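# Move glass graduated cylinder upright between shelved benches

## Task

Take the graduated cylinder off the shelved bench by the door and leave it standing upright on the work surface of the shelved bench by the window. The task fails if the cylinder tips over, reaches the floor, drops more than a few centimetres or is knocked hard, since the glass breaks. The parked cart, pedal bin and stool are movable. At the end, release the cylinder and back the robot away from it, and the robot itself must not fall or be left leaning.

## Robot and tools

ROBOT. A Rainbow Robotics RB-Y1. It has a two-wheel differential base with rear casters, 0.66 m long and 0.58 m wide, with its front edge 0.10 m ahead of the wheel axle. On top sits a folding leg and torso, then a chest carrying a panning and tilting head and two 7-joint arms, each ending in a parallel gripper. Each arm is rated for 3 kg. The base cannot move sideways.

FRAMES. The base frame has its origin on the floor under the middle of the wheel axle, with x forward, y to the left and z up. The chest, left_hand and right_hand poses in results use this frame. A hand point lies between its finger pads; the fingers point along its -z axis and close along its x axis. Printed hand positions grow less reliable at long reach. Odometry is the base frame as it was at the scene's start; its heading runs from -3.142 to 3.142, positive to the left. It counts wheel turns only, so wheel slip shows up as travel.

execute_actions(actions, cameras). actions is a list holding either one action or none; an empty list only reports state and images. An action may contain:
- base: exactly one relative move, measured from where the base last reported itself. translate_m is metres, -3 to 3, with positive driving forward. rotate_rad is radians, -3.2 to 3.2, with positive turning left (counter-clockwise seen from above).
- joints: absolute targets keyed by joint name, in radians (grippers in metres). Ranges: torso_squat_rad 0 to 1.2 (larger lowers a level chest); torso_shift_rad -0.3 to 0.6 (positive moves the hips forward); torso_pitch_rad -0.2 to 1.4 (positive leans forward); torso_yaw_rad -1.5 to 1.5 (positive turns left). Left arm: shoulder_pitch -2.356 to 2.356 (negative raises the arm forward); shoulder_roll 0 to 3.141 (positive lifts it outward); shoulder_yaw -2.094 to 2.094; elbow -2.617 to 0.01 (negative bends); forearm_roll -3.141 to 3.141; wrist_pitch -1.57 to 1.919 (negative tips the hand forward); hand_roll -2.705 to 2.705. The right arm is the same except right_shoulder_roll_rad runs -3.141 to 0, where negative lifts it outward. Yaw and roll signs match on both sides. left_gripper_m and right_gripper_m run 0 to 0.1 and give the gap between the pads. head_pan_rad is -0.523 to 0.523 relative to the chest, positive to the left; head_tilt_rad is -0.35 to 1.57, positive looking down. The torso also obeys combined limits: squat+shift<=1.52; squat-shift+pitch<=1.57; shift+0.5pitch-0.4squat<=0.7; shift+0.3pitch-0.5squat<=0.39. Breaking one leaves the torso part way and reports off_target.
- speeds: reduced top speeds for this action only. translate_m 0.05 to 0.4 m/s; rotate_rad 0.1 to 1.509 rad/s.
- min_time_s: 0.1 to 8, the shortest duration allowed for each arm and head motion.
The base motion and the joint motions in an action start together. A joint left out of an action can keep pushing toward its old target. Any unknown key or out-of-range value rejects the whole call. cameras takes names from head_camera, left_wrist_camera, right_wrist_camera and all; omitting it gives all cameras, and [] gives none. Once a call reports a stop, the remaining calls in that reply are skipped.

wait(seconds): 0 to 10. Sends no new command and returns the same report as an empty action.
zoom_image(camera, region): region is [x0, y0, x1, y1] in pixels of that camera's latest image, no larger than 504 by 504. The head image is 896x504; the wrist images are 644x364.
read_manual(section): returns only licence texts.
finished_scene(scene): ends the current scene for good; pass the integer number of the scene you are in. Call it only when the cylinder is upright, released, and the robot has moved clear.

RESULTS. base_status and joint_status tell how each commanded motion ended:
- done: finished. For the base this only means the wheels turned the full amount, even if they slipped.
- off_target: came to rest away from its target and may still be pushing.
- contact_stop: the torso or an arm hit something firm.
- time_out: took far longer than expected.
- limit_stop_at_<name>: stopped by a built-in limit. limit_stop_at_own_body means the guard halted an arm or the torso just before it hit the robot's own body.
- stopped_with_arm: the torso halted because an arm had a contact stop.
A contact stop or time out freezes the whole group: the torso joints, or all seven joints of one arm. "joint command not followed", with a cause line, means the arm-collision check held back that arm's targets, though its gripper still moved; those joints then show not_followed and may be retried later. on_its_own covers what you did not command, and its "held at" gives a target rather than a position. joint_positions, a Motor temperatures block per arm, odometry and the hand and chest poses are also reported, and a pictures line names the cameras in image order.

GRIPPING. To hold the cylinder, command an opening at least 0.005 m narrower than its width. The gripper then reports off_target, which is expected.

AVOID. Never let the arms or grippers strike or squeeze each other. After a stop, back off the arm first, then the torso, in an action of its own. The base does not stop for furniture, and a bent leg can reach past the front of the base, sometimes shoving the robot backwards with no trace in odometry. Heavy loads held far forward can tip the robot. Contact torque at a joint's load limit (shoulders 63.7, elbow 32.7, wrist joints 22.7 N m) halts the robot for 10 s. Motors warn at 65 °C with a MOTOR HOT line and brake at 80 °C with an OVER-TEMPERATURE FAULT, so do not hold loads longer than needed. Lower the glass slowly and set it down gently, with no drop. Something may occasionally nudge loose objects.

Each tool is called after ">>>" as name([rows], argument=value, ...), one row to a line, values as JSON.

## Session

>>> execute_actions(actions=[])

Scene clock: 0.00 s.
Motor temperatures (°C, as the motors report them): left_arm=[30 29 30 30 33 32 35] | right_arm=[26 24 28 27 31 33 33]
base_odometry: x=+0.000 y=+0.000 heading=+0.000 (m, m, rad; odometry frame)
base_status: not commanded
joint_positions: torso_squat_rad=+0.350 torso_shift_rad=+0.001 torso_pitch_rad=+0.001 torso_yaw_rad=-0.001 left_shoulder_pitch_rad=-0.023 left_shoulder_roll_rad=+0.029 left_shoulder_yaw_rad=-0.010 left_elbow_rad=-0.236 left_forearm_roll_rad=-0.023 left_wrist_pitch_rad=+0.002 left_hand_roll_rad=+0.027 left_gripper_m=+0.101 right_shoulder_pitch_rad=-0.037 right_shoulder_roll_rad=-0.016 right_shoulder_yaw_rad=+0.047 right_elbow_rad=-0.261 right_forearm_roll_rad=-0.034 right_wrist_pitch_rad=+0.008 right_hand_roll_rad=-0.029 right_gripper_m=+0.101 head_pan_rad=+0.001 head_tilt_rad=+0.400
joint_status: not commanded
chest: x=-0.2274 y=+0.0004 z=+1.2474 quat_wxyz=(+1.000, +0.000, +0.000, +0.000) (m; base frame)
left_hand: x=-0.0967 y=+0.2398 z=+0.5737 quat_wxyz=(+0.992, +0.013, -0.127, -0.009) (m; base frame)
right_hand: x=-0.0773 y=-0.2251 z=+0.5778 quat_wxyz=(+0.990, -0.001, -0.143, -0.001) (m; base frame)
pictures: head_camera, left_wrist_camera, right_wrist_camera
Images, in order (width x height): head_camera 896x504, left_wrist_camera 644x364, right_wrist_camera 644x364.

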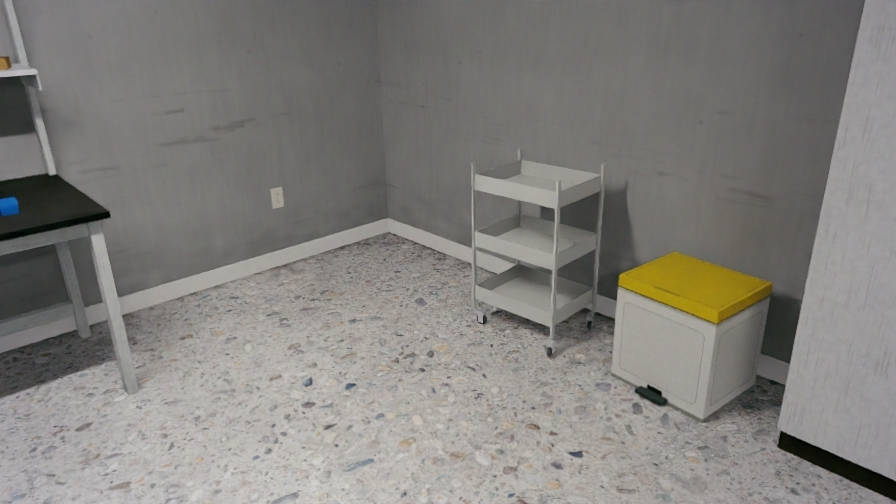

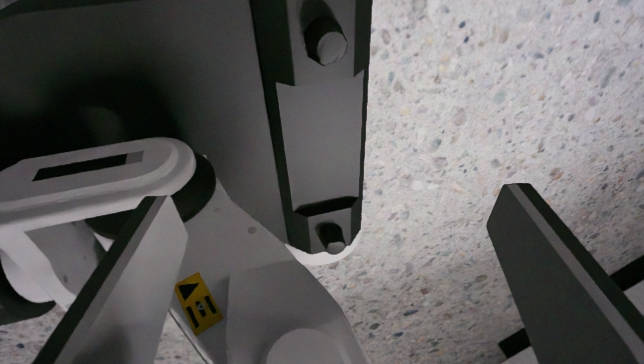

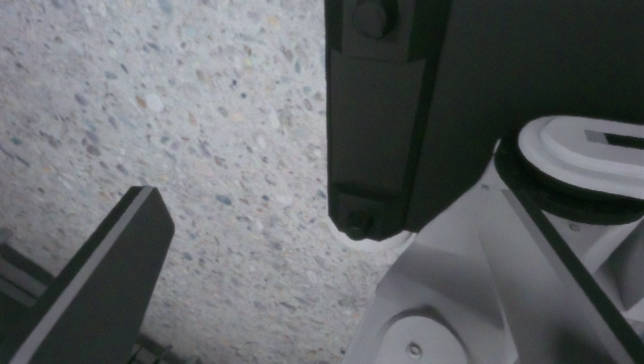

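>>> execute_actions([
  {"joints":{"head_pan_rad":0.52,"torso_yaw_rad":0.5,"head_tilt_rad":0.3}},
], cameras=["head_camera"])

>>> execute_actions([
  {"joints":{"torso_yaw_rad":1.5}},
], cameras=["head_camera"])

Scene clock: 6.13 s.
Motor temperatures (°C, as the motors report them): left_arm=[30 29 30 30 33 32 35] | right_arm=[26 24 28 27 31 33 33]
base_odometry: x=+0.000 y=+0.000 heading=+0.000 (m, m, rad; odometry frame)
base_status: not commanded
joint_positions: torso_squat_rad=+0.350 torso_shift_rad=+0.001 torso_pitch_rad=+0.001 torso_yaw_rad=+0.500 left_shoulder_pitch_rad=-0.023 left_shoulder_roll_rad=+0.029 left_shoulder_yaw_rad=-0.010 left_elbow_rad=-0.236 left_forearm_roll_rad=-0.023 left_wrist_pitch_rad=+0.002 left_hand_roll_rad=+0.027 left_gripper_m=+0.101 right_shoulder_pitch_rad=-0.037 right_shoulder_roll_rad=-0.016 right_shoulder_yaw_rad=+0.047 right_elbow_rad=-0.261 right_forearm_roll_rad=-0.034 right_wrist_pitch_rad=+0.008 right_hand_roll_rad=-0.029 right_gripper_m=+0.101 head_pan_rad=+0.520 head_tilt_rad=+0.300
joint_status: all done
chest: x=-0.2274 y=+0.0004 z=+1.2474 quat_wxyz=(+0.969, +0.000, +0.000, +0.247) (m; base frame)
left_hand: x=-0.2281 y=+0.2733 z=+0.5738 quat_wxyz=(+0.963, +0.044, -0.120, +0.237) (m; base frame)
right_hand: x=+0.0122 y=-0.1251 z=+0.5776 quat_wxyz=(+0.959, +0.035, -0.138, +0.244) (m; base frame)
pictures: head_camera
camera_calibration (this result's frames):
head_camera: T_world_to_cam=[[0.849476, -0.52551, -0.0472211, 0.250167], [-0.191358, -0.223444, -0.955748, 1.40715], [0.491705, 0.820921, -0.290371, 0.455569], [0, 0, 0, 1]] pos_world=[-0.167248, 0.0718985, 1.48898]
Images, in order (width x height): head_camera 896x504.

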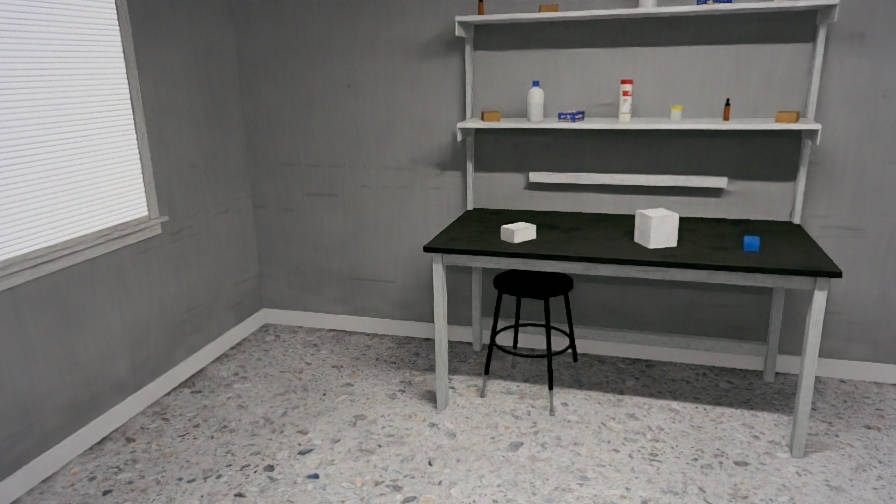

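Scene clock: 8.07 s.
Motor temperatures (°C, as the motors report them): left_arm=[30 29 30 30 33 32 35] | right_arm=[26 24 28 27 31 33 33]
base_odometry: x=+0.000 y=+0.000 heading=+0.000 (m, m, rad; odometry frame)
base_status: not commanded
joint_positions: torso_squat_rad=+0.350 torso_shift_rad=+0.001 torso_pitch_rad=+0.001 torso_yaw_rad=+1.255 left_shoulder_pitch_rad=-0.023 left_shoulder_roll_rad=+0.030 left_shoulder_yaw_rad=-0.010 left_elbow_rad=-0.236 left_forearm_roll_rad=-0.023 left_wrist_pitch_rad=+0.002 left_hand_roll_rad=+0.027 left_gripper_m=+0.101 right_shoulder_pitch_rad=-0.037 right_shoulder_roll_rad=-0.016 right_shoulder_yaw_rad=+0.047 right_elbow_rad=-0.261 right_forearm_roll_rad=-0.034 right_wrist_pitch_rad=+0.008 right_hand_roll_rad=-0.029 right_gripper_m=+0.101 head_pan_rad=+0.520 head_tilt_rad=+0.300
joint_status: torso_yaw_rad limit_stop_at_own_body (moved +0.755 of +1.000)
on_its_own: torso_yaw_rad is held at +1.255, not at your +1.500, since a limit_stop_at_own_body
chest: x=-0.2274 y=+0.0004 z=+1.2474 quat_wxyz=(+0.810, +0.000, +0.001, +0.587) (m; base frame)
left_hand: x=-0.4155 y=+0.1988 z=+0.5740 quat_wxyz=(+0.808, +0.086, -0.095, +0.575) (m; base frame)
right_hand: x=+0.0326 y=+0.0735 z=+0.5775 quat_wxyz=(+0.802, +0.084, -0.116, +0.581) (m; base frame)
pictures: head_camera
camera_calibration (this result's frames):
head_camera: T_world_to_cam=[[0.978806, 0.199081, -0.0480055, 0.280239], [0.012843, -0.293629, -0.955833, 1.45372], [-0.204384, 0.934959, -0.289963, 0.296726], [0, 0, 0, 1]] pos_world=[-0.232323, 0.0936374, 1.489]
Images, in order (width x height): head_camera 896x504.

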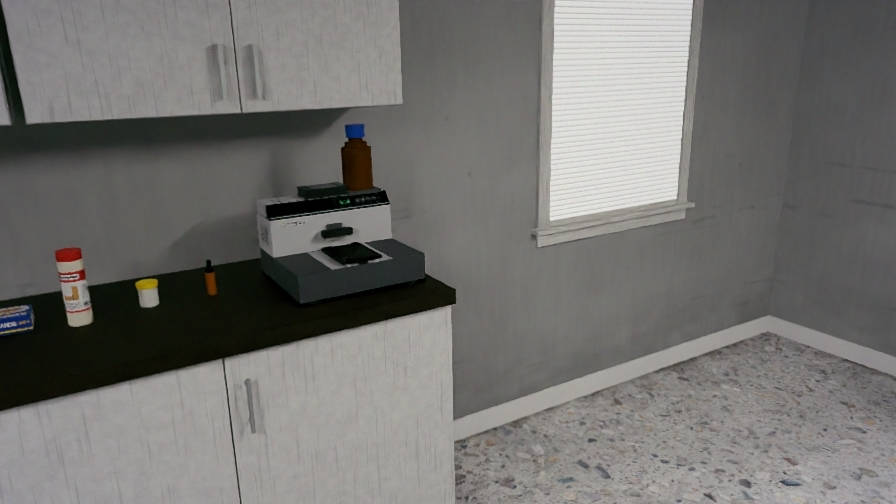

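>>> execute_actions([
  {"base":{"rotate_rad":-2.44},"joints":{"torso_yaw_rad":0,"head_pan_rad":0}},
], cameras=["head_camera"])

Scene clock: 19.87 s.
Motor temperatures (°C, as the motors report them): left_arm=[30 29 30 30 33 32 35] | right_arm=[26 24 28 27 31 33 33]
base_odometry: x=+0.000 y=+0.000 heading=-2.439 (m, m, rad; odometry frame)
base_status: done
joint_positions: torso_squat_rad=+0.350 torso_shift_rad=+0.001 torso_pitch_rad=+0.001 torso_yaw_rad=+0.000 left_shoulder_pitch_rad=-0.024 left_shoulder_roll_rad=+0.030 left_shoulder_yaw_rad=-0.010 left_elbow_rad=-0.236 left_forearm_roll_rad=-0.023 left_wrist_pitch_rad=+0.002 left_hand_roll_rad=+0.027 left_gripper_m=+0.101 right_shoulder_pitch_rad=-0.037 right_shoulder_roll_rad=-0.017 right_shoulder_yaw_rad=+0.047 right_elbow_rad=-0.261 right_forearm_roll_rad=-0.034 right_wrist_pitch_rad=+0.008 right_hand_roll_rad=-0.029 right_gripper_m=+0.101 head_pan_rad=+0.000 head_tilt_rad=+0.300
joint_status: all done
chest: x=-0.2275 y=+0.0004 z=+1.2474 quat_wxyz=(+1.000, +0.000, +0.000, +0.000) (m; base frame)
left_hand: x=-0.0969 y=+0.2400 z=+0.5737 quat_wxyz=(+0.992, +0.013, -0.127, -0.008) (m; base frame)
right_hand: x=-0.0772 y=-0.2250 z=+0.5778 quat_wxyz=(+0.990, -0.001, -0.143, +0.000) (m; base frame)
pictures: head_camera
camera_calibration (this result's frames):
head_camera: T_world_to_cam=[[-0.0031319, -0.99893, -0.0461343, 0.0660817], [-0.290063, 0.0450586, -0.955946, 1.38515], [0.957002, 0.0103879, -0.289894, 0.558282], [0, 0, 0, 1]] pos_world=[-0.132289, -0.0022013, 1.48902]
Images, in order (width x height): head_camera 896x504.

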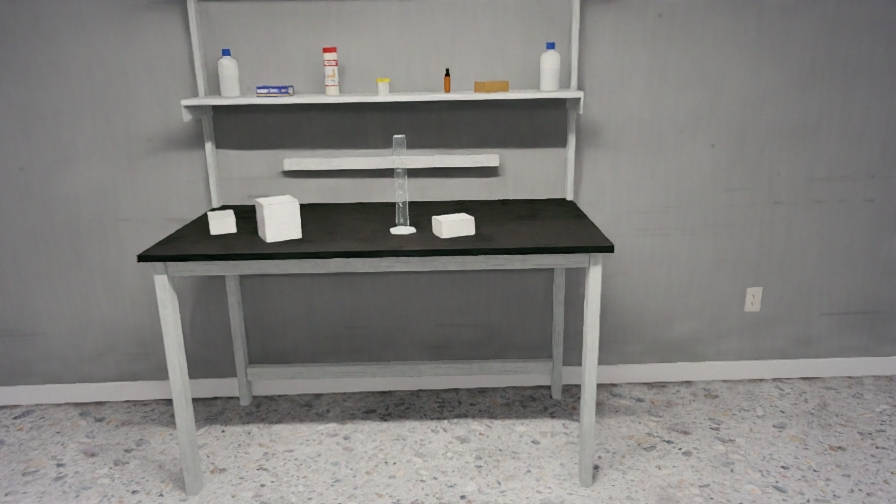

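>>> execute_actions([
  {"base":{"rotate_rad":-0.03},"joints":{"left_hand_roll_rad":-1.57}},
], cameras=[])

>>> execute_actions([
  {"base":{"translate_m":1.35},"joints":{"torso_shift_rad":0.2,"torso_squat_rad":0.3,"left_shoulder_pitch_rad":0,"left_shoulder_roll_rad":0.02,"left_shoulder_yaw_rad":0,"left_elbow_rad":-1.57,"left_forearm_roll_rad":0,"left_wrist_pitch_rad":0,"right_elbow_rad":0,"right_shoulder_pitch_rad":0.15,"head_tilt_rad":0.65}},
], cameras=["head_camera","left_wrist_camera"])

Scene clock: 38.37 s.
Motor temperatures (°C, as the motors report them): left_arm=[30 29 30 30 33 32 35] | right_arm=[26 24 28 27 31 33 33]
base_odometry: x=+0.000 y=+0.000 heading=-2.469 (m, m, rad; odometry frame)
base_status: done
joint_positions: torso_squat_rad=+0.350 torso_shift_rad=+0.001 torso_pitch_rad=+0.001 torso_yaw_rad=+0.000 left_shoulder_pitch_rad=-0.024 left_shoulder_roll_rad=+0.030 left_shoulder_yaw_rad=-0.010 left_elbow_rad=-0.236 left_forearm_roll_rad=-0.023 left_wrist_pitch_rad=+0.002 left_hand_roll_rad=-1.570 left_gripper_m=+0.101 right_shoulder_pitch_rad=-0.037 right_shoulder_roll_rad=-0.017 right_shoulder_yaw_rad=+0.047 right_elbow_rad=-0.261 right_forearm_roll_rad=-0.034 right_wrist_pitch_rad=+0.008 right_hand_roll_rad=-0.029 right_gripper_m=+0.101 head_pan_rad=+0.000 head_tilt_rad=+0.300
joint_status: all done
chest: x=-0.2274 y=+0.0004 z=+1.2474 quat_wxyz=(+1.000, +0.000, +0.000, +0.000) (m; base frame)
left_hand: x=-0.0969 y=+0.2400 z=+0.5737 quat_wxyz=(+0.686, +0.100, -0.080, -0.716) (m; base frame)
right_hand: x=-0.0772 y=-0.2250 z=+0.5778 quat_wxyz=(+0.990, -0.001, -0.143, +0.000) (m; base frame)
pictures: none
No camera images: the call's "cameras" was empty. Leave "cameras" out to get every camera's image.

Scene clock: 43.10 s.
Motor temperatures (°C, as the motors report them): left_arm=[30 29 30 31 33 32 35] | right_arm=[26 24 28 27 31 33 33]
base_odometry: x=-1.056 y=-0.841 heading=-2.469 (m, m, rad; odometry frame)
base_status: done
joint_positions: torso_squat_rad=+0.300 torso_shift_rad=+0.200 torso_pitch_rad=+0.001 torso_yaw_rad=+0.000 left_shoulder_pitch_rad=+0.000 left_shoulder_roll_rad=+0.020 left_shoulder_yaw_rad=+0.000 left_elbow_rad=-1.570 left_forearm_roll_rad=+0.000 left_wrist_pitch_rad=+0.000 left_hand_roll_rad=-1.570 left_gripper_m=+0.101 right_shoulder_pitch_rad=+0.150 right_shoulder_roll_rad=-0.016 right_shoulder_yaw_rad=+0.047 right_elbow_rad=+0.000 right_forearm_roll_rad=-0.034 right_wrist_pitch_rad=+0.008 right_hand_roll_rad=-0.029 right_gripper_m=+0.101 head_pan_rad=+0.000 head_tilt_rad=+0.650
joint_status: all done
chest: x=-0.0949 y=+0.0004 z=+1.2453 quat_wxyz=(+1.000, +0.000, +0.000, +0.000) (m; base frame)
left_hand: x=+0.4226 y=+0.2262 z=+1.0175 quat_wxyz=(+0.496, +0.504, -0.495, -0.505) (m; base frame)
right_hand: x=-0.2051 y=-0.2299 z=+0.5711 quat_wxyz=(+0.997, -0.009, +0.075, -0.033) (m; base frame)
pictures: head_camera, left_wrist_camera
camera_calibration (this result's frames):
head_camera: T_world_to_cam=[[-0.0190564, -0.998926, -0.0422341, 0.0595821], [-0.600311, 0.0452118, -0.798488, 1.17147], [0.79954, 0.0101372, -0.600528, 0.868299], [0, 0, 0, 1]] pos_world=[0.0101401, -0.00224811, 1.45935]
left_wrist_camera: T_world_to_cam=[[-0.0238774, -0.998485, -0.0495805, 0.28566], [-0.685293, 0.0524566, -0.726376, 1.04225], [0.727876, 0.0166332, -0.685507, 0.475483], [0, 0, 0, 1]] pos_world=[0.374973, 0.222645, 1.09717]
Images, in order (width x height): head_camera 896x504, left_wrist_camera 644x364.

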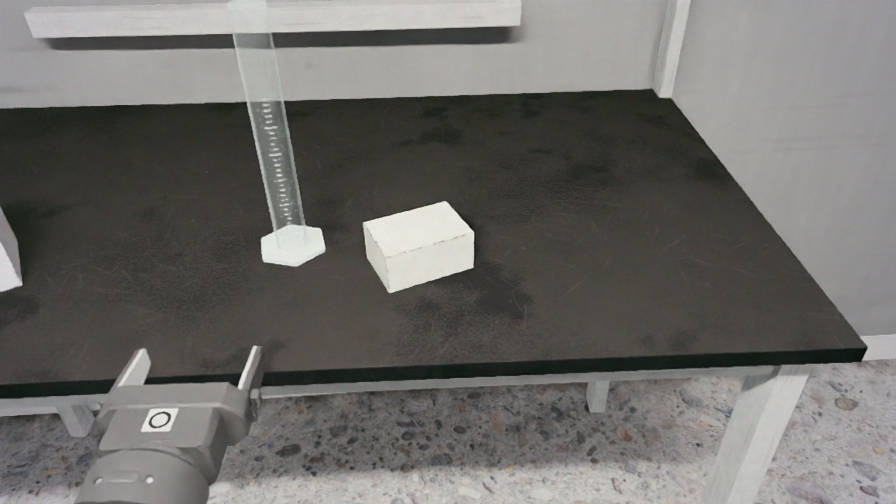

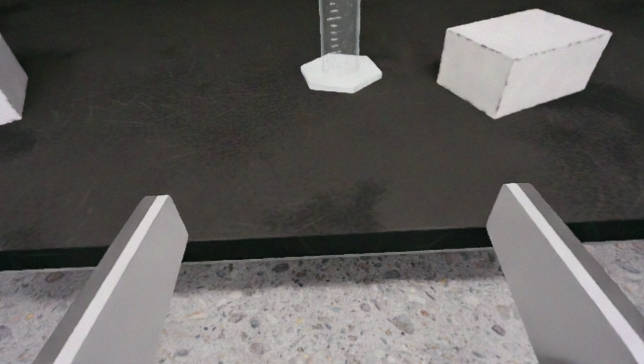

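>>> execute_actions([
  {"base":{"translate_m":0.26},"speeds":{"translate_m":0.2},"joints":{"head_tilt_rad":0.8,"head_pan_rad":0.25}},
], cameras=["head_camera","left_wrist_camera"])

Scene clock: 51.37 s.
Motor temperatures (°C, as the motors report them): left_arm=[30 29 30 31 33 32 35] | right_arm=[26 24 28 27 31 33 33]
base_odometry: x=-1.260 y=-1.003 heading=-2.469 (m, m, rad; odometry frame)
base_status: done
joint_positions: torso_squat_rad=+0.300 torso_shift_rad=+0.200 torso_pitch_rad=+0.001 torso_yaw_rad=+0.000 left_shoulder_pitch_rad=+0.000 left_shoulder_roll_rad=+0.020 left_shoulder_yaw_rad=+0.000 left_elbow_rad=-1.570 left_forearm_roll_rad=+0.000 left_wrist_pitch_rad=+0.000 left_hand_roll_rad=-1.570 left_gripper_m=+0.101 right_shoulder_pitch_rad=+0.150 right_shoulder_roll_rad=-0.016 right_shoulder_yaw_rad=+0.047 right_elbow_rad=+0.000 right_forearm_roll_rad=-0.034 right_wrist_pitch_rad=+0.008 right_hand_roll_rad=-0.029 right_gripper_m=+0.101 head_pan_rad=+0.250 head_tilt_rad=+0.800
joint_status: all done
chest: x=-0.0949 y=+0.0004 z=+1.2453 quat_wxyz=(+1.000, +0.000, +0.000, +0.000) (m; base frame)
left_hand: x=+0.4225 y=+0.2262 z=+1.0175 quat_wxyz=(+0.496, +0.504, -0.495, -0.505) (m; base frame)
right_hand: x=-0.2050 y=-0.2299 z=+0.5711 quat_wxyz=(+0.997, -0.009, +0.075, -0.033) (m; base frame)
pictures: head_camera, left_wrist_camera
camera_calibration (this result's frames):
head_camera: T_world_to_cam=[[0.222531, -0.974141, -0.0391142, 0.0726297], [-0.702094, -0.132291, -0.699688, 1.02135], [0.67642, 0.183164, -0.713377, 1.02238], [0, 0, 0, 1]] pos_world=[0.00936359, 0.0186038, 1.44681]
left_wrist_camera: T_world_to_cam=[[-0.0238403, -0.998486, -0.0495789, 0.285661], [-0.685345, 0.0524288, -0.726329, 1.04217], [0.727828, 0.0166628, -0.685557, 0.475558], [0, 0, 0, 1]] pos_world=[0.374931, 0.222664, 1.09714]
Images, in order (width x height): head_camera 896x504, left_wrist_camera 644x364.

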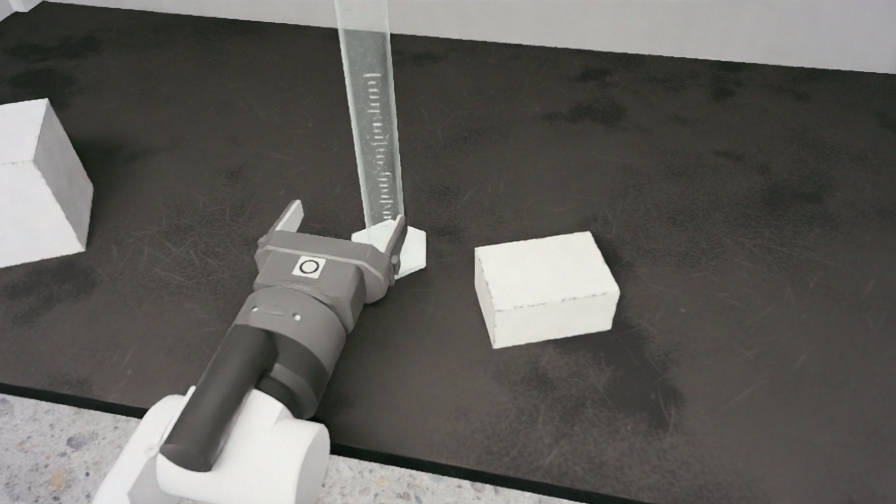

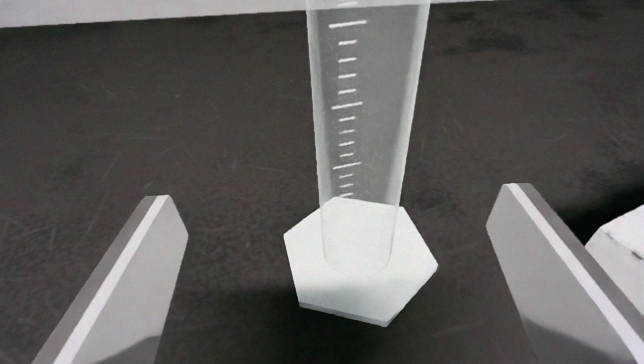

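>>> execute_actions([
  {"base":{"translate_m":0.062},"speeds":{"translate_m":0.05},"joints":{"torso_yaw_rad":-0.024}},
], cameras=["head_camera","left_wrist_camera"])

Scene clock: 62.73 s.
Motor temperatures (°C, as the motors report them): left_arm=[30 29 30 31 33 32 35] | right_arm=[26 24 28 27 31 33 33]
base_odometry: x=-1.308 y=-1.042 heading=-2.469 (m, m, rad; odometry frame)
base_status: done
joint_positions: torso_squat_rad=+0.300 torso_shift_rad=+0.200 torso_pitch_rad=+0.001 torso_yaw_rad=-0.024 left_shoulder_pitch_rad=+0.000 left_shoulder_roll_rad=+0.020 left_shoulder_yaw_rad=+0.000 left_elbow_rad=-1.570 left_forearm_roll_rad=+0.000 left_wrist_pitch_rad=+0.000 left_hand_roll_rad=-1.570 left_gripper_m=+0.101 right_shoulder_pitch_rad=+0.150 right_shoulder_roll_rad=-0.016 right_shoulder_yaw_rad=+0.047 right_elbow_rad=+0.000 right_forearm_roll_rad=-0.034 right_wrist_pitch_rad=+0.008 right_hand_roll_rad=-0.029 right_gripper_m=+0.101 head_pan_rad=+0.250 head_tilt_rad=+0.800
joint_status: all done
chest: x=-0.0949 y=+0.0004 z=+1.2453 quat_wxyz=(+1.000, +0.000, +0.000, -0.012) (m; base frame)
left_hand: x=+0.4278 y=+0.2137 z=+1.0175 quat_wxyz=(+0.490, +0.498, -0.501, -0.511) (m; base frame)
right_hand: x=-0.2105 y=-0.2272 z=+0.5711 quat_wxyz=(+0.996, -0.008, +0.075, -0.045) (m; base frame)
pictures: head_camera, left_wrist_camera
camera_calibration (this result's frames):
head_camera: T_world_to_cam=[[0.199103, -0.979199, -0.0390873, 0.0703758], [-0.705037, -0.115426, -0.699714, 1.02109], [0.680648, 0.166873, -0.713353, 1.02276], [0, 0, 0, 1]] pos_world=[0.00975811, 0.0161018, 1.44681]
left_wrist_camera: T_world_to_cam=[[-0.0477193, -0.997632, -0.049537, 0.283341], [-0.683878, 0.0687781, -0.726347, 1.04234], [0.728034, -0.00078356, -0.68554, 0.475559], [0, 0, 0, 1]] pos_world=[0.380129, 0.211352, 1.09715]
Images, in order (width x height): head_camera 896x504, left_wrist_camera 644x364.

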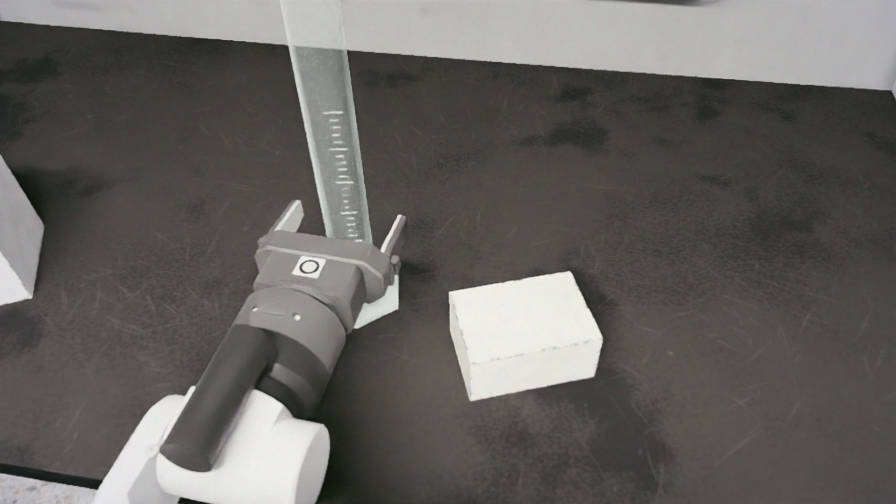

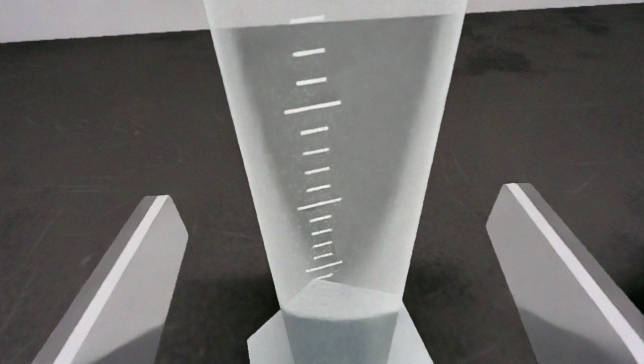

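>>> execute_actions([
  {"base":{"translate_m":0.01},"joints":{"left_gripper_m":0.055}},
], cameras=[])

>>> execute_actions([
  {"joints":{"left_gripper_m":0.03}},
], cameras=["head_camera","left_wrist_camera"])

Scene clock: 67.77 s.
Motor temperatures (°C, as the motors report them): left_arm=[31 29 30 31 33 32 35] | right_arm=[26 24 28 27 31 33 33]
base_odometry: x=-1.316 y=-1.048 heading=-2.469 (m, m, rad; odometry frame)
base_status: done
joint_positions: torso_squat_rad=+0.300 torso_shift_rad=+0.200 torso_pitch_rad=+0.001 torso_yaw_rad=-0.024 left_shoulder_pitch_rad=+0.000 left_shoulder_roll_rad=+0.020 left_shoulder_yaw_rad=+0.000 left_elbow_rad=-1.570 left_forearm_roll_rad=+0.000 left_wrist_pitch_rad=+0.000 left_hand_roll_rad=-1.570 left_gripper_m=+0.055 right_shoulder_pitch_rad=+0.150 right_shoulder_roll_rad=-0.016 right_shoulder_yaw_rad=+0.047 right_elbow_rad=+0.000 right_forearm_roll_rad=-0.034 right_wrist_pitch_rad=+0.008 right_hand_roll_rad=-0.029 right_gripper_m=+0.101 head_pan_rad=+0.250 head_tilt_rad=+0.800
joint_status: all done
chest: x=-0.0949 y=+0.0004 z=+1.2453 quat_wxyz=(+1.000, +0.000, +0.000, -0.012) (m; base frame)
left_hand: x=+0.4278 y=+0.2137 z=+1.0175 quat_wxyz=(+0.490, +0.498, -0.501, -0.511) (m; base frame)
right_hand: x=-0.2104 y=-0.2272 z=+0.5711 quat_wxyz=(+0.996, -0.008, +0.075, -0.045) (m; base frame)
pictures: none
No camera images: the call's "cameras" was empty. Leave "cameras" out to get every camera's image.

Scene clock: 68.50 s.
Motor temperatures (°C, as the motors report them): left_arm=[31 29 30 31 33 32 35] | right_arm=[26 24 28 27 31 33 33]
base_odometry: x=-1.316 y=-1.048 heading=-2.469 (m, m, rad; odometry frame)
base_status: not commanded
joint_positions: torso_squat_rad=+0.300 torso_shift_rad=+0.200 torso_pitch_rad=+0.001 torso_yaw_rad=-0.024 left_shoulder_pitch_rad=+0.000 left_shoulder_roll_rad=+0.020 left_shoulder_yaw_rad=+0.000 left_elbow_rad=-1.570 left_forearm_roll_rad=+0.000 left_wrist_pitch_rad=+0.000 left_hand_roll_rad=-1.570 left_gripper_m=+0.043 right_shoulder_pitch_rad=+0.150 right_shoulder_roll_rad=-0.016 right_shoulder_yaw_rad=+0.047 right_elbow_rad=+0.000 right_forearm_roll_rad=-0.034 right_wrist_pitch_rad=+0.008 right_hand_roll_rad=-0.029 right_gripper_m=+0.101 head_pan_rad=+0.250 head_tilt_rad=+0.800
joint_status: left_gripper_m off_target (ended at +0.043, target +0.030)
chest: x=-0.0949 y=+0.0004 z=+1.2453 quat_wxyz=(+1.000, +0.000, +0.000, -0.012) (m; base frame)
left_hand: x=+0.4278 y=+0.2137 z=+1.0175 quat_wxyz=(+0.490, +0.498, -0.501, -0.511) (m; base frame)
right_hand: x=-0.2104 y=-0.2272 z=+0.5711 quat_wxyz=(+0.996, -0.008, +0.075, -0.045) (m; base frame)
pictures: head_camera, left_wrist_camera
camera_calibration (this result's frames):
head_camera: T_world_to_cam=[[0.199102, -0.979199, -0.0390879, 0.0703769], [-0.705038, -0.115425, -0.699713, 1.02109], [0.680646, 0.166873, -0.713354, 1.02276], [0, 0, 0, 1]] pos_world=[0.00975528, 0.0161015, 1.44681]
left_wrist_camera: T_world_to_cam=[[-0.0477257, -0.997633, -0.0495082, 0.283309], [-0.683848, 0.0687615, -0.726377, 1.04238], [0.728062, -0.000810705, -0.685511, 0.475535], [0, 0, 0, 1]] pos_world=[0.380129, 0.211349, 1.09717]
Images, in order (width x height): head_camera 896x504, left_wrist_camera 644x364.

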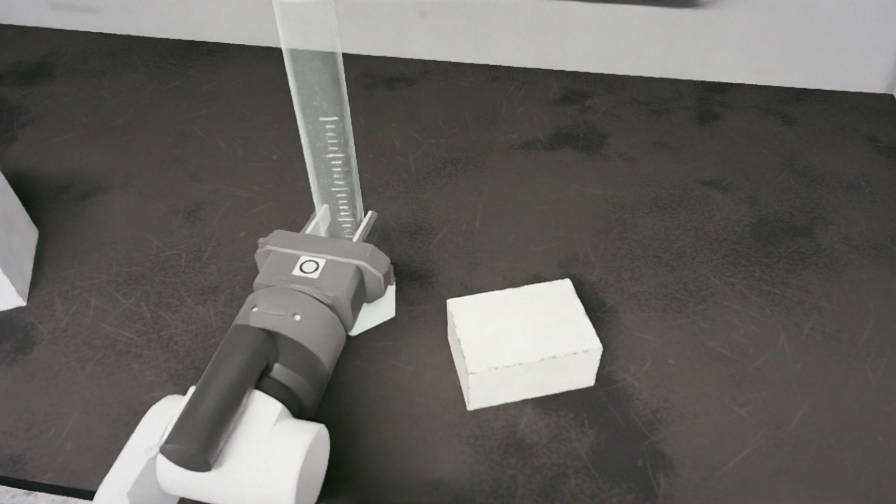

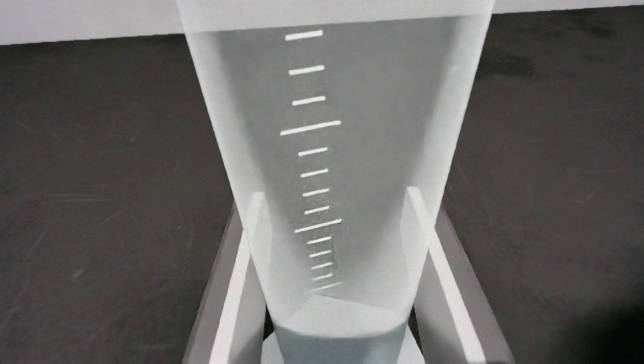

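>>> execute_actions([
  {"joints":{"torso_squat_rad":0.05}},
], cameras=["left_wrist_camera"])

>>> execute_actions([
  {"base":{"translate_m":-1.68},"joints":{"head_pan_rad":0,"head_tilt_rad":0.4}},
], cameras=[])

>>> execute_actions([
  {"base":{"rotate_rad":-2.97},"joints":{"torso_squat_rad":0.3}},
], cameras=["head_camera"])

>>> execute_actions([
  {"base":{"translate_m":1.3},"joints":{"head_tilt_rad":0.65}},
], cameras=["head_camera"])

Scene clock: 78.77 s.
Motor temperatures (°C, as the motors report them): left_arm=[31 29 30 31 33 32 35] | right_arm=[26 24 28 27 31 33 33]
base_odometry: x=-1.316 y=-1.048 heading=-2.469 (m, m, rad; odometry frame)
base_status: not commanded
joint_positions: torso_squat_rad=+0.050 torso_shift_rad=+0.200 torso_pitch_rad=+0.001 torso_yaw_rad=-0.024 left_shoulder_pitch_rad=+0.000 left_shoulder_roll_rad=+0.020 left_shoulder_yaw_rad=+0.000 left_elbow_rad=-1.570 left_forearm_roll_rad=+0.000 left_wrist_pitch_rad=+0.000 left_hand_roll_rad=-1.570 left_gripper_m=+0.043 right_shoulder_pitch_rad=+0.150 right_shoulder_roll_rad=-0.016 right_shoulder_yaw_rad=+0.047 right_elbow_rad=+0.000 right_forearm_roll_rad=-0.034 right_wrist_pitch_rad=+0.008 right_hand_roll_rad=-0.029 right_gripper_m=+0.101 head_pan_rad=+0.250 head_tilt_rad=+0.800
joint_status: all done
chest: x=-0.0888 y=+0.0004 z=+1.2751 quat_wxyz=(+1.000, +0.000, +0.000, -0.012) (m; base frame)
left_hand: x=+0.4338 y=+0.2138 z=+1.0471 quat_wxyz=(+0.490, +0.498, -0.501, -0.511) (m; base frame)
right_hand: x=-0.2044 y=-0.2272 z=+0.6009 quat_wxyz=(+0.996, -0.008, +0.075, -0.045) (m; base frame)
pictures: left_wrist_camera
camera_calibration (this result's frames):
left_wrist_camera: T_world_to_cam=[[-0.0477029, -0.997634, -0.0494988, 0.285073], [-0.684226, 0.0687394, -0.726023, 1.06776], [0.727708, -0.00076506, -0.685887, 0.491916], [0, 0, 0, 1]] pos_world=[0.386219, 0.211377, 1.12673]
Images, in order (width x height): left_wrist_camera 644x364.

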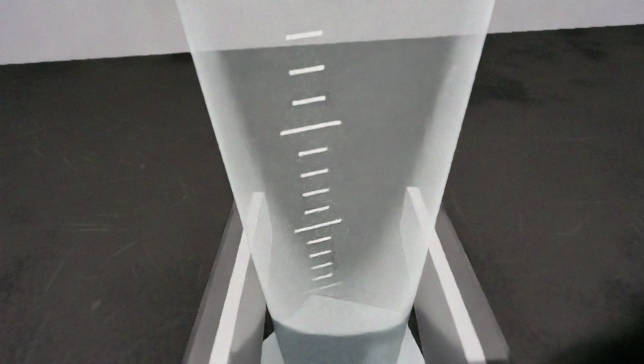

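Scene clock: 84.63 s.
Motor temperatures (°C, as the motors report them): left_arm=[31 29 30 31 33 32 35] | right_arm=[26 24 28 27 31 33 33]
base_odometry: x=-0.001 y=-0.002 heading=-2.470 (m, m, rad; odometry frame)
base_status: done
joint_positions: torso_squat_rad=+0.050 torso_shift_rad=+0.200 torso_pitch_rad=+0.001 torso_yaw_rad=-0.024 left_shoulder_pitch_rad=+0.000 left_shoulder_roll_rad=+0.020 left_shoulder_yaw_rad=+0.000 left_elbow_rad=-1.570 left_forearm_roll_rad=+0.000 left_wrist_pitch_rad=+0.000 left_hand_roll_rad=-1.570 left_gripper_m=+0.043 right_shoulder_pitch_rad=+0.150 right_shoulder_roll_rad=-0.016 right_shoulder_yaw_rad=+0.047 right_elbow_rad=+0.000 right_forearm_roll_rad=-0.034 right_wrist_pitch_rad=+0.008 right_hand_roll_rad=-0.029 right_gripper_m=+0.101 head_pan_rad=+0.000 head_tilt_rad=+0.400
joint_status: all done
chest: x=-0.0888 y=+0.0004 z=+1.2751 quat_wxyz=(+1.000, +0.000, +0.000, -0.012) (m; base frame)
left_hand: x=+0.4337 y=+0.2138 z=+1.0470 quat_wxyz=(+0.490, +0.498, -0.501, -0.511) (m; base frame)
right_hand: x=-0.2044 y=-0.2272 z=+0.6009 quat_wxyz=(+0.996, -0.008, +0.075, -0.045) (m; base frame)
pictures: none
No camera images: the call's "cameras" was empty. Leave "cameras" out to get every camera's image.

Scene clock: 89.83 s.
Motor temperatures (°C, as the motors report them): left_arm=[31 29 30 31 33 32 35] | right_arm=[26 24 28 27 31 33 33]
base_odometry: x=-0.001 y=-0.002 heading=+0.844 (m, m, rad; odometry frame)
base_status: done
joint_positions: torso_squat_rad=+0.300 torso_shift_rad=+0.200 torso_pitch_rad=+0.001 torso_yaw_rad=-0.024 left_shoulder_pitch_rad=+0.000 left_shoulder_roll_rad=+0.020 left_shoulder_yaw_rad=+0.000 left_elbow_rad=-1.570 left_forearm_roll_rad=+0.000 left_wrist_pitch_rad=+0.000 left_hand_roll_rad=-1.570 left_gripper_m=+0.043 right_shoulder_pitch_rad=+0.150 right_shoulder_roll_rad=-0.016 right_shoulder_yaw_rad=+0.047 right_elbow_rad=+0.000 right_forearm_roll_rad=-0.034 right_wrist_pitch_rad=+0.008 right_hand_roll_rad=-0.029 right_gripper_m=+0.101 head_pan_rad=+0.000 head_tilt_rad=+0.400
joint_status: all done
chest: x=-0.0949 y=+0.0004 z=+1.2453 quat_wxyz=(+1.000, +0.000, +0.000, -0.012) (m; base frame)
left_hand: x=+0.4277 y=+0.2138 z=+1.0173 quat_wxyz=(+0.490, +0.498, -0.501, -0.511) (m; base frame)
right_hand: x=-0.2104 y=-0.2272 z=+0.5711 quat_wxyz=(+0.996, -0.008, +0.075, -0.045) (m; base frame)
pictures: head_camera
camera_calibration (this result's frames):
head_camera: T_world_to_cam=[[-0.0317351, -0.998457, -0.045576, 0.0629766], [-0.382859, 0.0542646, -0.922212, 1.3661], [0.923262, -0.0118173, -0.38399, 0.564416], [0, 0, 0, 1]] pos_world=[0.00391662, -0.00458128, 1.47943]
Images, in order (width x height): head_camera 896x504.

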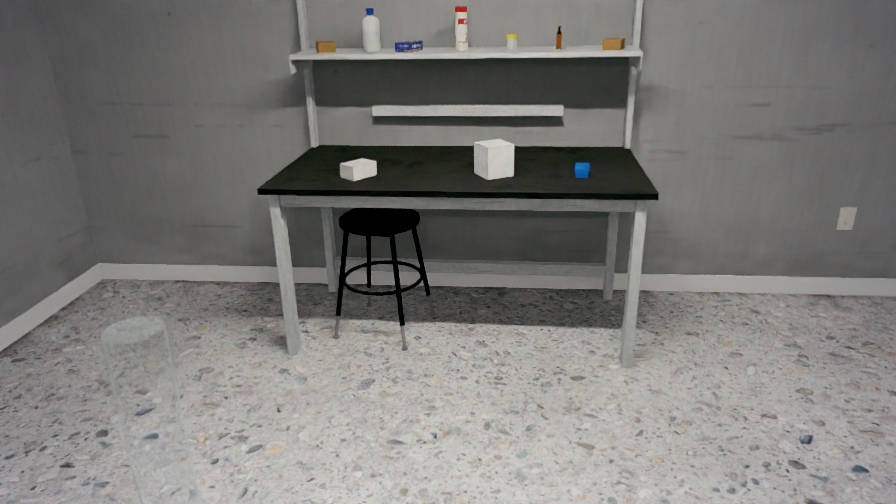

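Scene clock: 94.43 s.
Motor temperatures (°C, as the motors report them): left_arm=[31 29 30 31 33 32 35] | right_arm=[26 24 28 27 31 33 33]
base_odometry: x=+0.863 y=+0.969 heading=+0.844 (m, m, rad; odometry frame)
base_status: done
joint_positions: torso_squat_rad=+0.300 torso_shift_rad=+0.200 torso_pitch_rad=+0.001 torso_yaw_rad=-0.024 left_shoulder_pitch_rad=+0.000 left_shoulder_roll_rad=+0.020 left_shoulder_yaw_rad=+0.000 left_elbow_rad=-1.570 left_forearm_roll_rad=+0.000 left_wrist_pitch_rad=+0.000 left_hand_roll_rad=-1.570 left_gripper_m=+0.043 right_shoulder_pitch_rad=+0.150 right_shoulder_roll_rad=-0.016 right_shoulder_yaw_rad=+0.047 right_elbow_rad=+0.000 right_forearm_roll_rad=-0.034 right_wrist_pitch_rad=+0.008 right_hand_roll_rad=-0.029 right_gripper_m=+0.101 head_pan_rad=+0.000 head_tilt_rad=+0.650
joint_status: all done
chest: x=-0.0948 y=+0.0004 z=+1.2453 quat_wxyz=(+1.000, +0.000, +0.000, -0.012) (m; base frame)
left_hand: x=+0.4278 y=+0.2138 z=+1.0172 quat_wxyz=(+0.490, +0.498, -0.501, -0.511) (m; base frame)
right_hand: x=-0.2105 y=-0.2272 z=+0.5711 quat_wxyz=(+0.996, -0.008, +0.075, -0.045) (m; base frame)
pictures: head_camera
camera_calibration (this result's frames):
head_camera: T_world_to_cam=[[-0.0430006, -0.998184, -0.0421871, 0.057264], [-0.599087, 0.0595542, -0.798466, 1.17157], [0.799528, -0.00906077, -0.60056, 0.868313], [0, 0, 0, 1]] pos_world=[0.0100943, -0.00474429, 1.45935]
Images, in order (width x height): head_camera 896x504.

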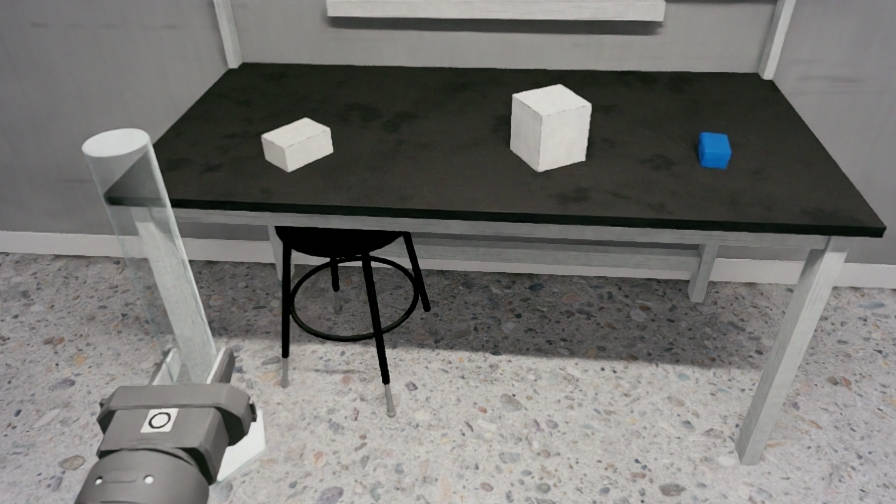

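>>> execute_actions([
  {"base":{"translate_m":0.82},"joints":{"torso_yaw_rad":-0.27,"torso_squat_rad":0.55,"head_tilt_rad":0.9,"head_pan_rad":0.25}},
])

Scene clock: 102.77 s.
Motor temperatures (°C, as the motors report them): left_arm=[31 29 30 32 33 32 35] | right_arm=[26 24 28 27 31 33 33]
base_odometry: x=+1.408 y=+1.582 heading=+0.843 (m, m, rad; odometry frame)
base_status: done
joint_positions: torso_squat_rad=+0.550 torso_shift_rad=+0.200 torso_pitch_rad=+0.001 torso_yaw_rad=-0.270 left_shoulder_pitch_rad=+0.000 left_shoulder_roll_rad=+0.020 left_shoulder_yaw_rad=+0.000 left_elbow_rad=-1.570 left_forearm_roll_rad=+0.000 left_wrist_pitch_rad=+0.000 left_hand_roll_rad=-1.570 left_gripper_m=+0.043 right_shoulder_pitch_rad=+0.150 right_shoulder_roll_rad=-0.016 right_shoulder_yaw_rad=+0.047 right_elbow_rad=+0.000 right_forearm_roll_rad=-0.034 right_wrist_pitch_rad=+0.008 right_hand_roll_rad=-0.029 right_gripper_m=+0.101 head_pan_rad=+0.250 head_tilt_rad=+0.900
joint_status: all done
chest: x=-0.1091 y=+0.0004 z=+1.1748 quat_wxyz=(+0.991, -0.001, +0.000, -0.135) (m; base frame)
left_hand: x=+0.4497 y=+0.0800 z=+0.9468 quat_wxyz=(+0.423, +0.433, -0.558, -0.567) (m; base frame)
right_hand: x=-0.2766 y=-0.1924 z=+0.5006 quat_wxyz=(+0.983, +0.001, +0.076, -0.167) (m; base frame)
pictures: head_camera, left_wrist_camera, right_wrist_camera
camera_calibration (this result's frames):
head_camera: T_world_to_cam=[[-0.0491893, -0.998136, -0.036125, 0.0394172], [-0.778156, 0.0609725, -0.625104, 0.852483], [0.626142, -0.00263753, -0.779705, 1.06909], [0, 0, 0, 1]] pos_world=[-0.00409903, -0.00981452, 1.36789]
left_wrist_camera: T_world_to_cam=[[-0.289165, -0.956009, -0.0492981, 0.252522], [-0.646882, 0.233105, -0.726089, 0.98512], [0.70564, -0.178069, -0.685831, 0.435516], [0, 0, 0, 1]] pos_world=[0.402959, 0.0893295, 1.02642]
right_wrist_camera: T_world_to_cam=[[-0.933229, 0.335863, 0.127591, -0.257266], [0.334803, 0.684122, 0.647985, -0.0692408], [0.130347, 0.647436, -0.75089, 0.624242], [0, 0, 0, 1]] pos_world=[-0.298274, -0.270381, 0.546429]
Images, in order (width x height): head_camera 896x504, left_wrist_camera 644x364, right_wrist_camera 644x364.

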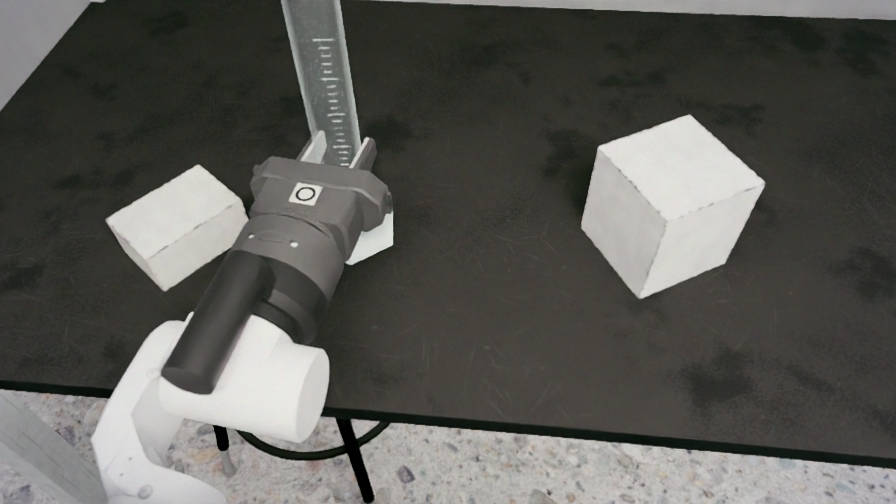

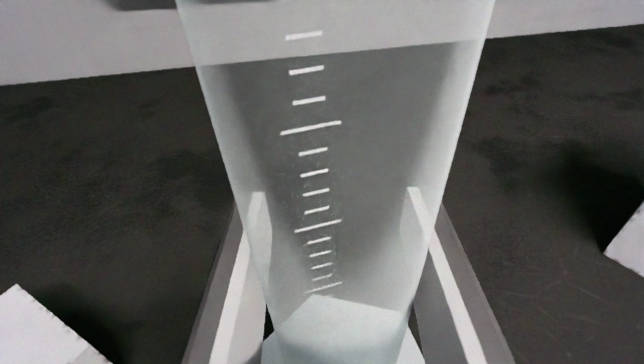

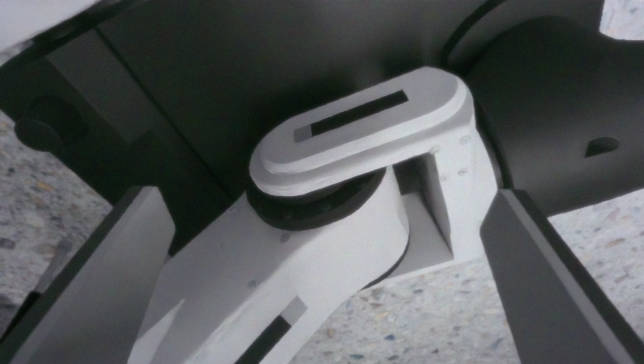

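>>> execute_actions([
  {"joints":{"torso_yaw_rad":-0.33,"torso_squat_rad":0.68}},
], cameras=["left_wrist_camera"])

>>> execute_actions([
  {"joints":{"torso_squat_rad":0.71}},
], cameras=["head_camera","left_wrist_camera"])

Scene clock: 108.57 s.
Motor temperatures (°C, as the motors report them): left_arm=[31 29 30 32 33 32 35] | right_arm=[26 24 28 27 31 33 33]
base_odometry: x=+1.408 y=+1.582 heading=+0.843 (m, m, rad; odometry frame)
base_status: not commanded
joint_positions: torso_squat_rad=+0.680 torso_shift_rad=+0.200 torso_pitch_rad=+0.001 torso_yaw_rad=-0.330 left_shoulder_pitch_rad=+0.000 left_shoulder_roll_rad=+0.020 left_shoulder_yaw_rad=+0.000 left_elbow_rad=-1.570 left_forearm_roll_rad=+0.000 left_wrist_pitch_rad=+0.000 left_hand_roll_rad=-1.570 left_gripper_m=+0.043 right_shoulder_pitch_rad=+0.150 right_shoulder_roll_rad=-0.016 right_shoulder_yaw_rad=+0.047 right_elbow_rad=+0.000 right_forearm_roll_rad=-0.034 right_wrist_pitch_rad=+0.008 right_hand_roll_rad=-0.029 right_gripper_m=+0.101 head_pan_rad=+0.250 head_tilt_rad=+0.900
joint_status: all done
chest: x=-0.1197 y=+0.0004 z=+1.1234 quat_wxyz=(+0.986, -0.001, +0.000, -0.164) (m; base frame)
left_hand: x=+0.4430 y=+0.0464 z=+0.8955 quat_wxyz=(+0.406, +0.416, -0.571, -0.580) (m; base frame)
right_hand: x=-0.2982 y=-0.1821 z=+0.4491 quat_wxyz=(+0.978, +0.003, +0.075, -0.196) (m; base frame)
pictures: left_wrist_camera
camera_calibration (this result's frames):
left_wrist_camera: T_world_to_cam=[[-0.345918, -0.936967, -0.0493425, 0.240179], [-0.631602, 0.271425, -0.726229, 0.942943], [0.693845, -0.22005, -0.68568, 0.406121], [0, 0, 0, 1]] pos_world=[0.396862, 0.0584686, 0.975112]
Images, in order (width x height): left_wrist_camera 644x364.

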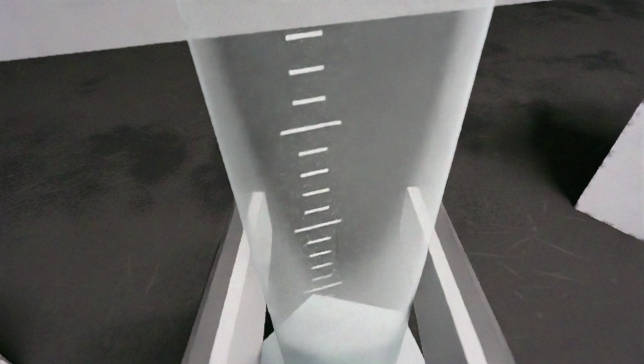

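Scene clock: 109.30 s.
Motor temperatures (°C, as the motors report them): left_arm=[31 29 30 32 33 32 35] | right_arm=[26 24 28 27 31 33 33]
base_odometry: x=+1.408 y=+1.582 heading=+0.843 (m, m, rad; odometry frame)
base_status: not commanded
joint_positions: torso_squat_rad=+0.710 torso_shift_rad=+0.200 torso_pitch_rad=+0.001 torso_yaw_rad=-0.330 left_shoulder_pitch_rad=+0.000 left_shoulder_roll_rad=+0.020 left_shoulder_yaw_rad=+0.000 left_elbow_rad=-1.570 left_forearm_roll_rad=+0.000 left_wrist_pitch_rad=+0.000 left_hand_roll_rad=-1.570 left_gripper_m=+0.043 right_shoulder_pitch_rad=+0.150 right_shoulder_roll_rad=-0.016 right_shoulder_yaw_rad=+0.047 right_elbow_rad=+0.000 right_forearm_roll_rad=-0.034 right_wrist_pitch_rad=+0.008 right_hand_roll_rad=-0.029 right_gripper_m=+0.101 head_pan_rad=+0.250 head_tilt_rad=+0.900
joint_status: all done
chest: x=-0.1223 y=+0.0004 z=+1.1102 quat_wxyz=(+0.986, -0.001, +0.000, -0.164) (m; base frame)
left_hand: x=+0.4403 y=+0.0464 z=+0.8823 quat_wxyz=(+0.406, +0.416, -0.571, -0.580) (m; base frame)
right_hand: x=-0.3009 y=-0.1821 z=+0.4359 quat_wxyz=(+0.978, +0.003, +0.075, -0.196) (m; base frame)
pictures: head_camera, left_wrist_camera
camera_calibration (this result's frames):
head_camera: T_world_to_cam=[[-0.108916, -0.993395, -0.0361011, 0.0290842], [-0.772933, 0.10747, -0.62532, 0.802679], [0.625069, -0.0402038, -0.779533, 1.02669], [0, 0, 0, 1]] pos_world=[-0.0181686, -0.0160946, 1.30332]
left_wrist_camera: T_world_to_cam=[[-0.34591, -0.936969, -0.0493414, 0.238602], [-0.63163, 0.271428, -0.726203, 0.931657], [0.693822, -0.220035, -0.685708, 0.398965], [0, 0, 0, 1]] pos_world=[0.394187, 0.0584719, 0.961918]
Images, in order (width x height): head_camera 896x504, left_wrist_camera 644x364.

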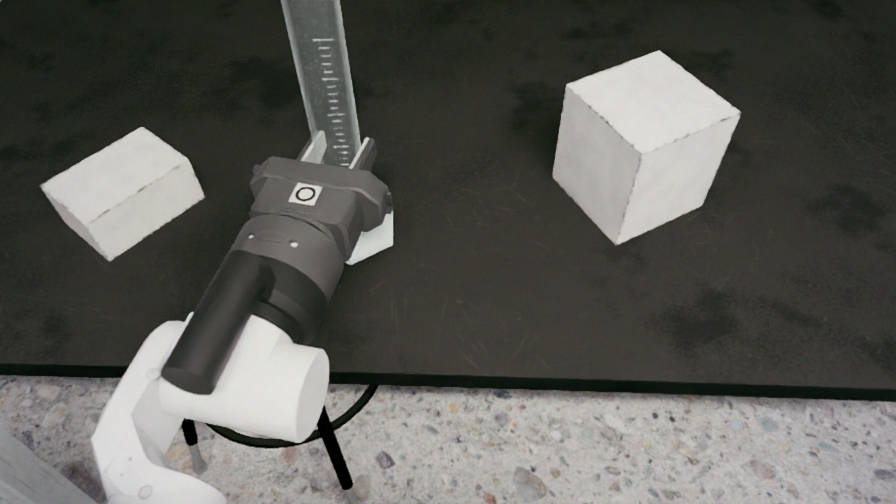

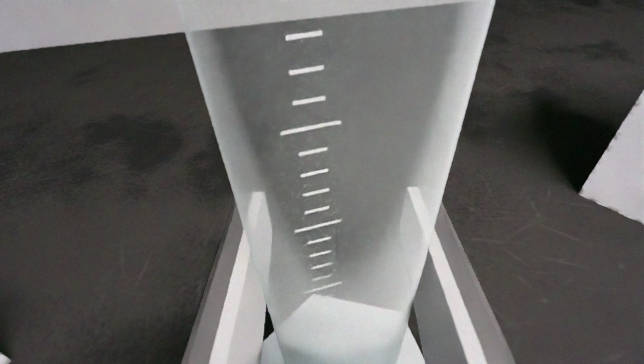

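>>> execute_actions([
  {"joints":{"torso_squat_rad":0.73}},
], cameras=["left_wrist_camera"])

Scene clock: 112.50 s.
Motor temperatures (°C, as the motors report them): left_arm=[31 29 30 32 33 32 35] | right_arm=[26 24 28 27 31 33 33]
base_odometry: x=+1.408 y=+1.582 heading=+0.843 (m, m, rad; odometry frame)
base_status: not commanded
joint_positions: torso_squat_rad=+0.730 torso_shift_rad=+0.200 torso_pitch_rad=+0.001 torso_yaw_rad=-0.330 left_shoulder_pitch_rad=+0.000 left_shoulder_roll_rad=+0.020 left_shoulder_yaw_rad=+0.000 left_elbow_rad=-1.570 left_forearm_roll_rad=+0.000 left_wrist_pitch_rad=+0.000 left_hand_roll_rad=-1.570 left_gripper_m=+0.043 right_shoulder_pitch_rad=+0.150 right_shoulder_roll_rad=-0.016 right_shoulder_yaw_rad=+0.047 right_elbow_rad=+0.000 right_forearm_roll_rad=-0.034 right_wrist_pitch_rad=+0.008 right_hand_roll_rad=-0.029 right_gripper_m=+0.101 head_pan_rad=+0.250 head_tilt_rad=+0.900
joint_status: all done
chest: x=-0.1242 y=+0.0004 z=+1.1012 quat_wxyz=(+0.986, -0.001, +0.000, -0.164) (m; base frame)
left_hand: x=+0.4385 y=+0.0464 z=+0.8732 quat_wxyz=(+0.406, +0.416, -0.571, -0.580) (m; base frame)
right_hand: x=-0.3027 y=-0.1821 z=+0.4269 quat_wxyz=(+0.978, +0.003, +0.075, -0.196) (m; base frame)
pictures: left_wrist_camera
camera_calibration (this result's frames):
left_wrist_camera: T_world_to_cam=[[-0.345908, -0.93697, -0.0493395, 0.237518], [-0.631636, 0.271426, -0.726198, 0.923924], [0.693818, -0.220033, -0.685713, 0.394038], [0, 0, 0, 1]] pos_world=[0.392352, 0.0584717, 0.952868]
Images, in order (width x height): left_wrist_camera 644x364.

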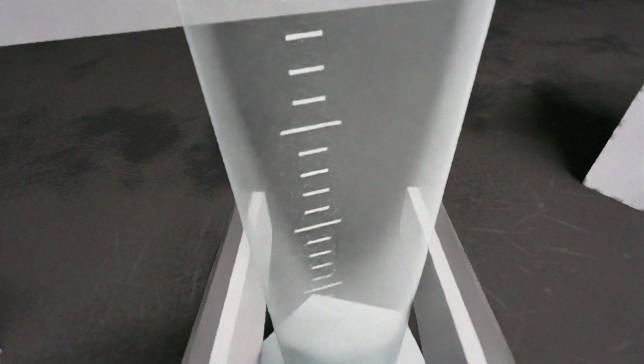

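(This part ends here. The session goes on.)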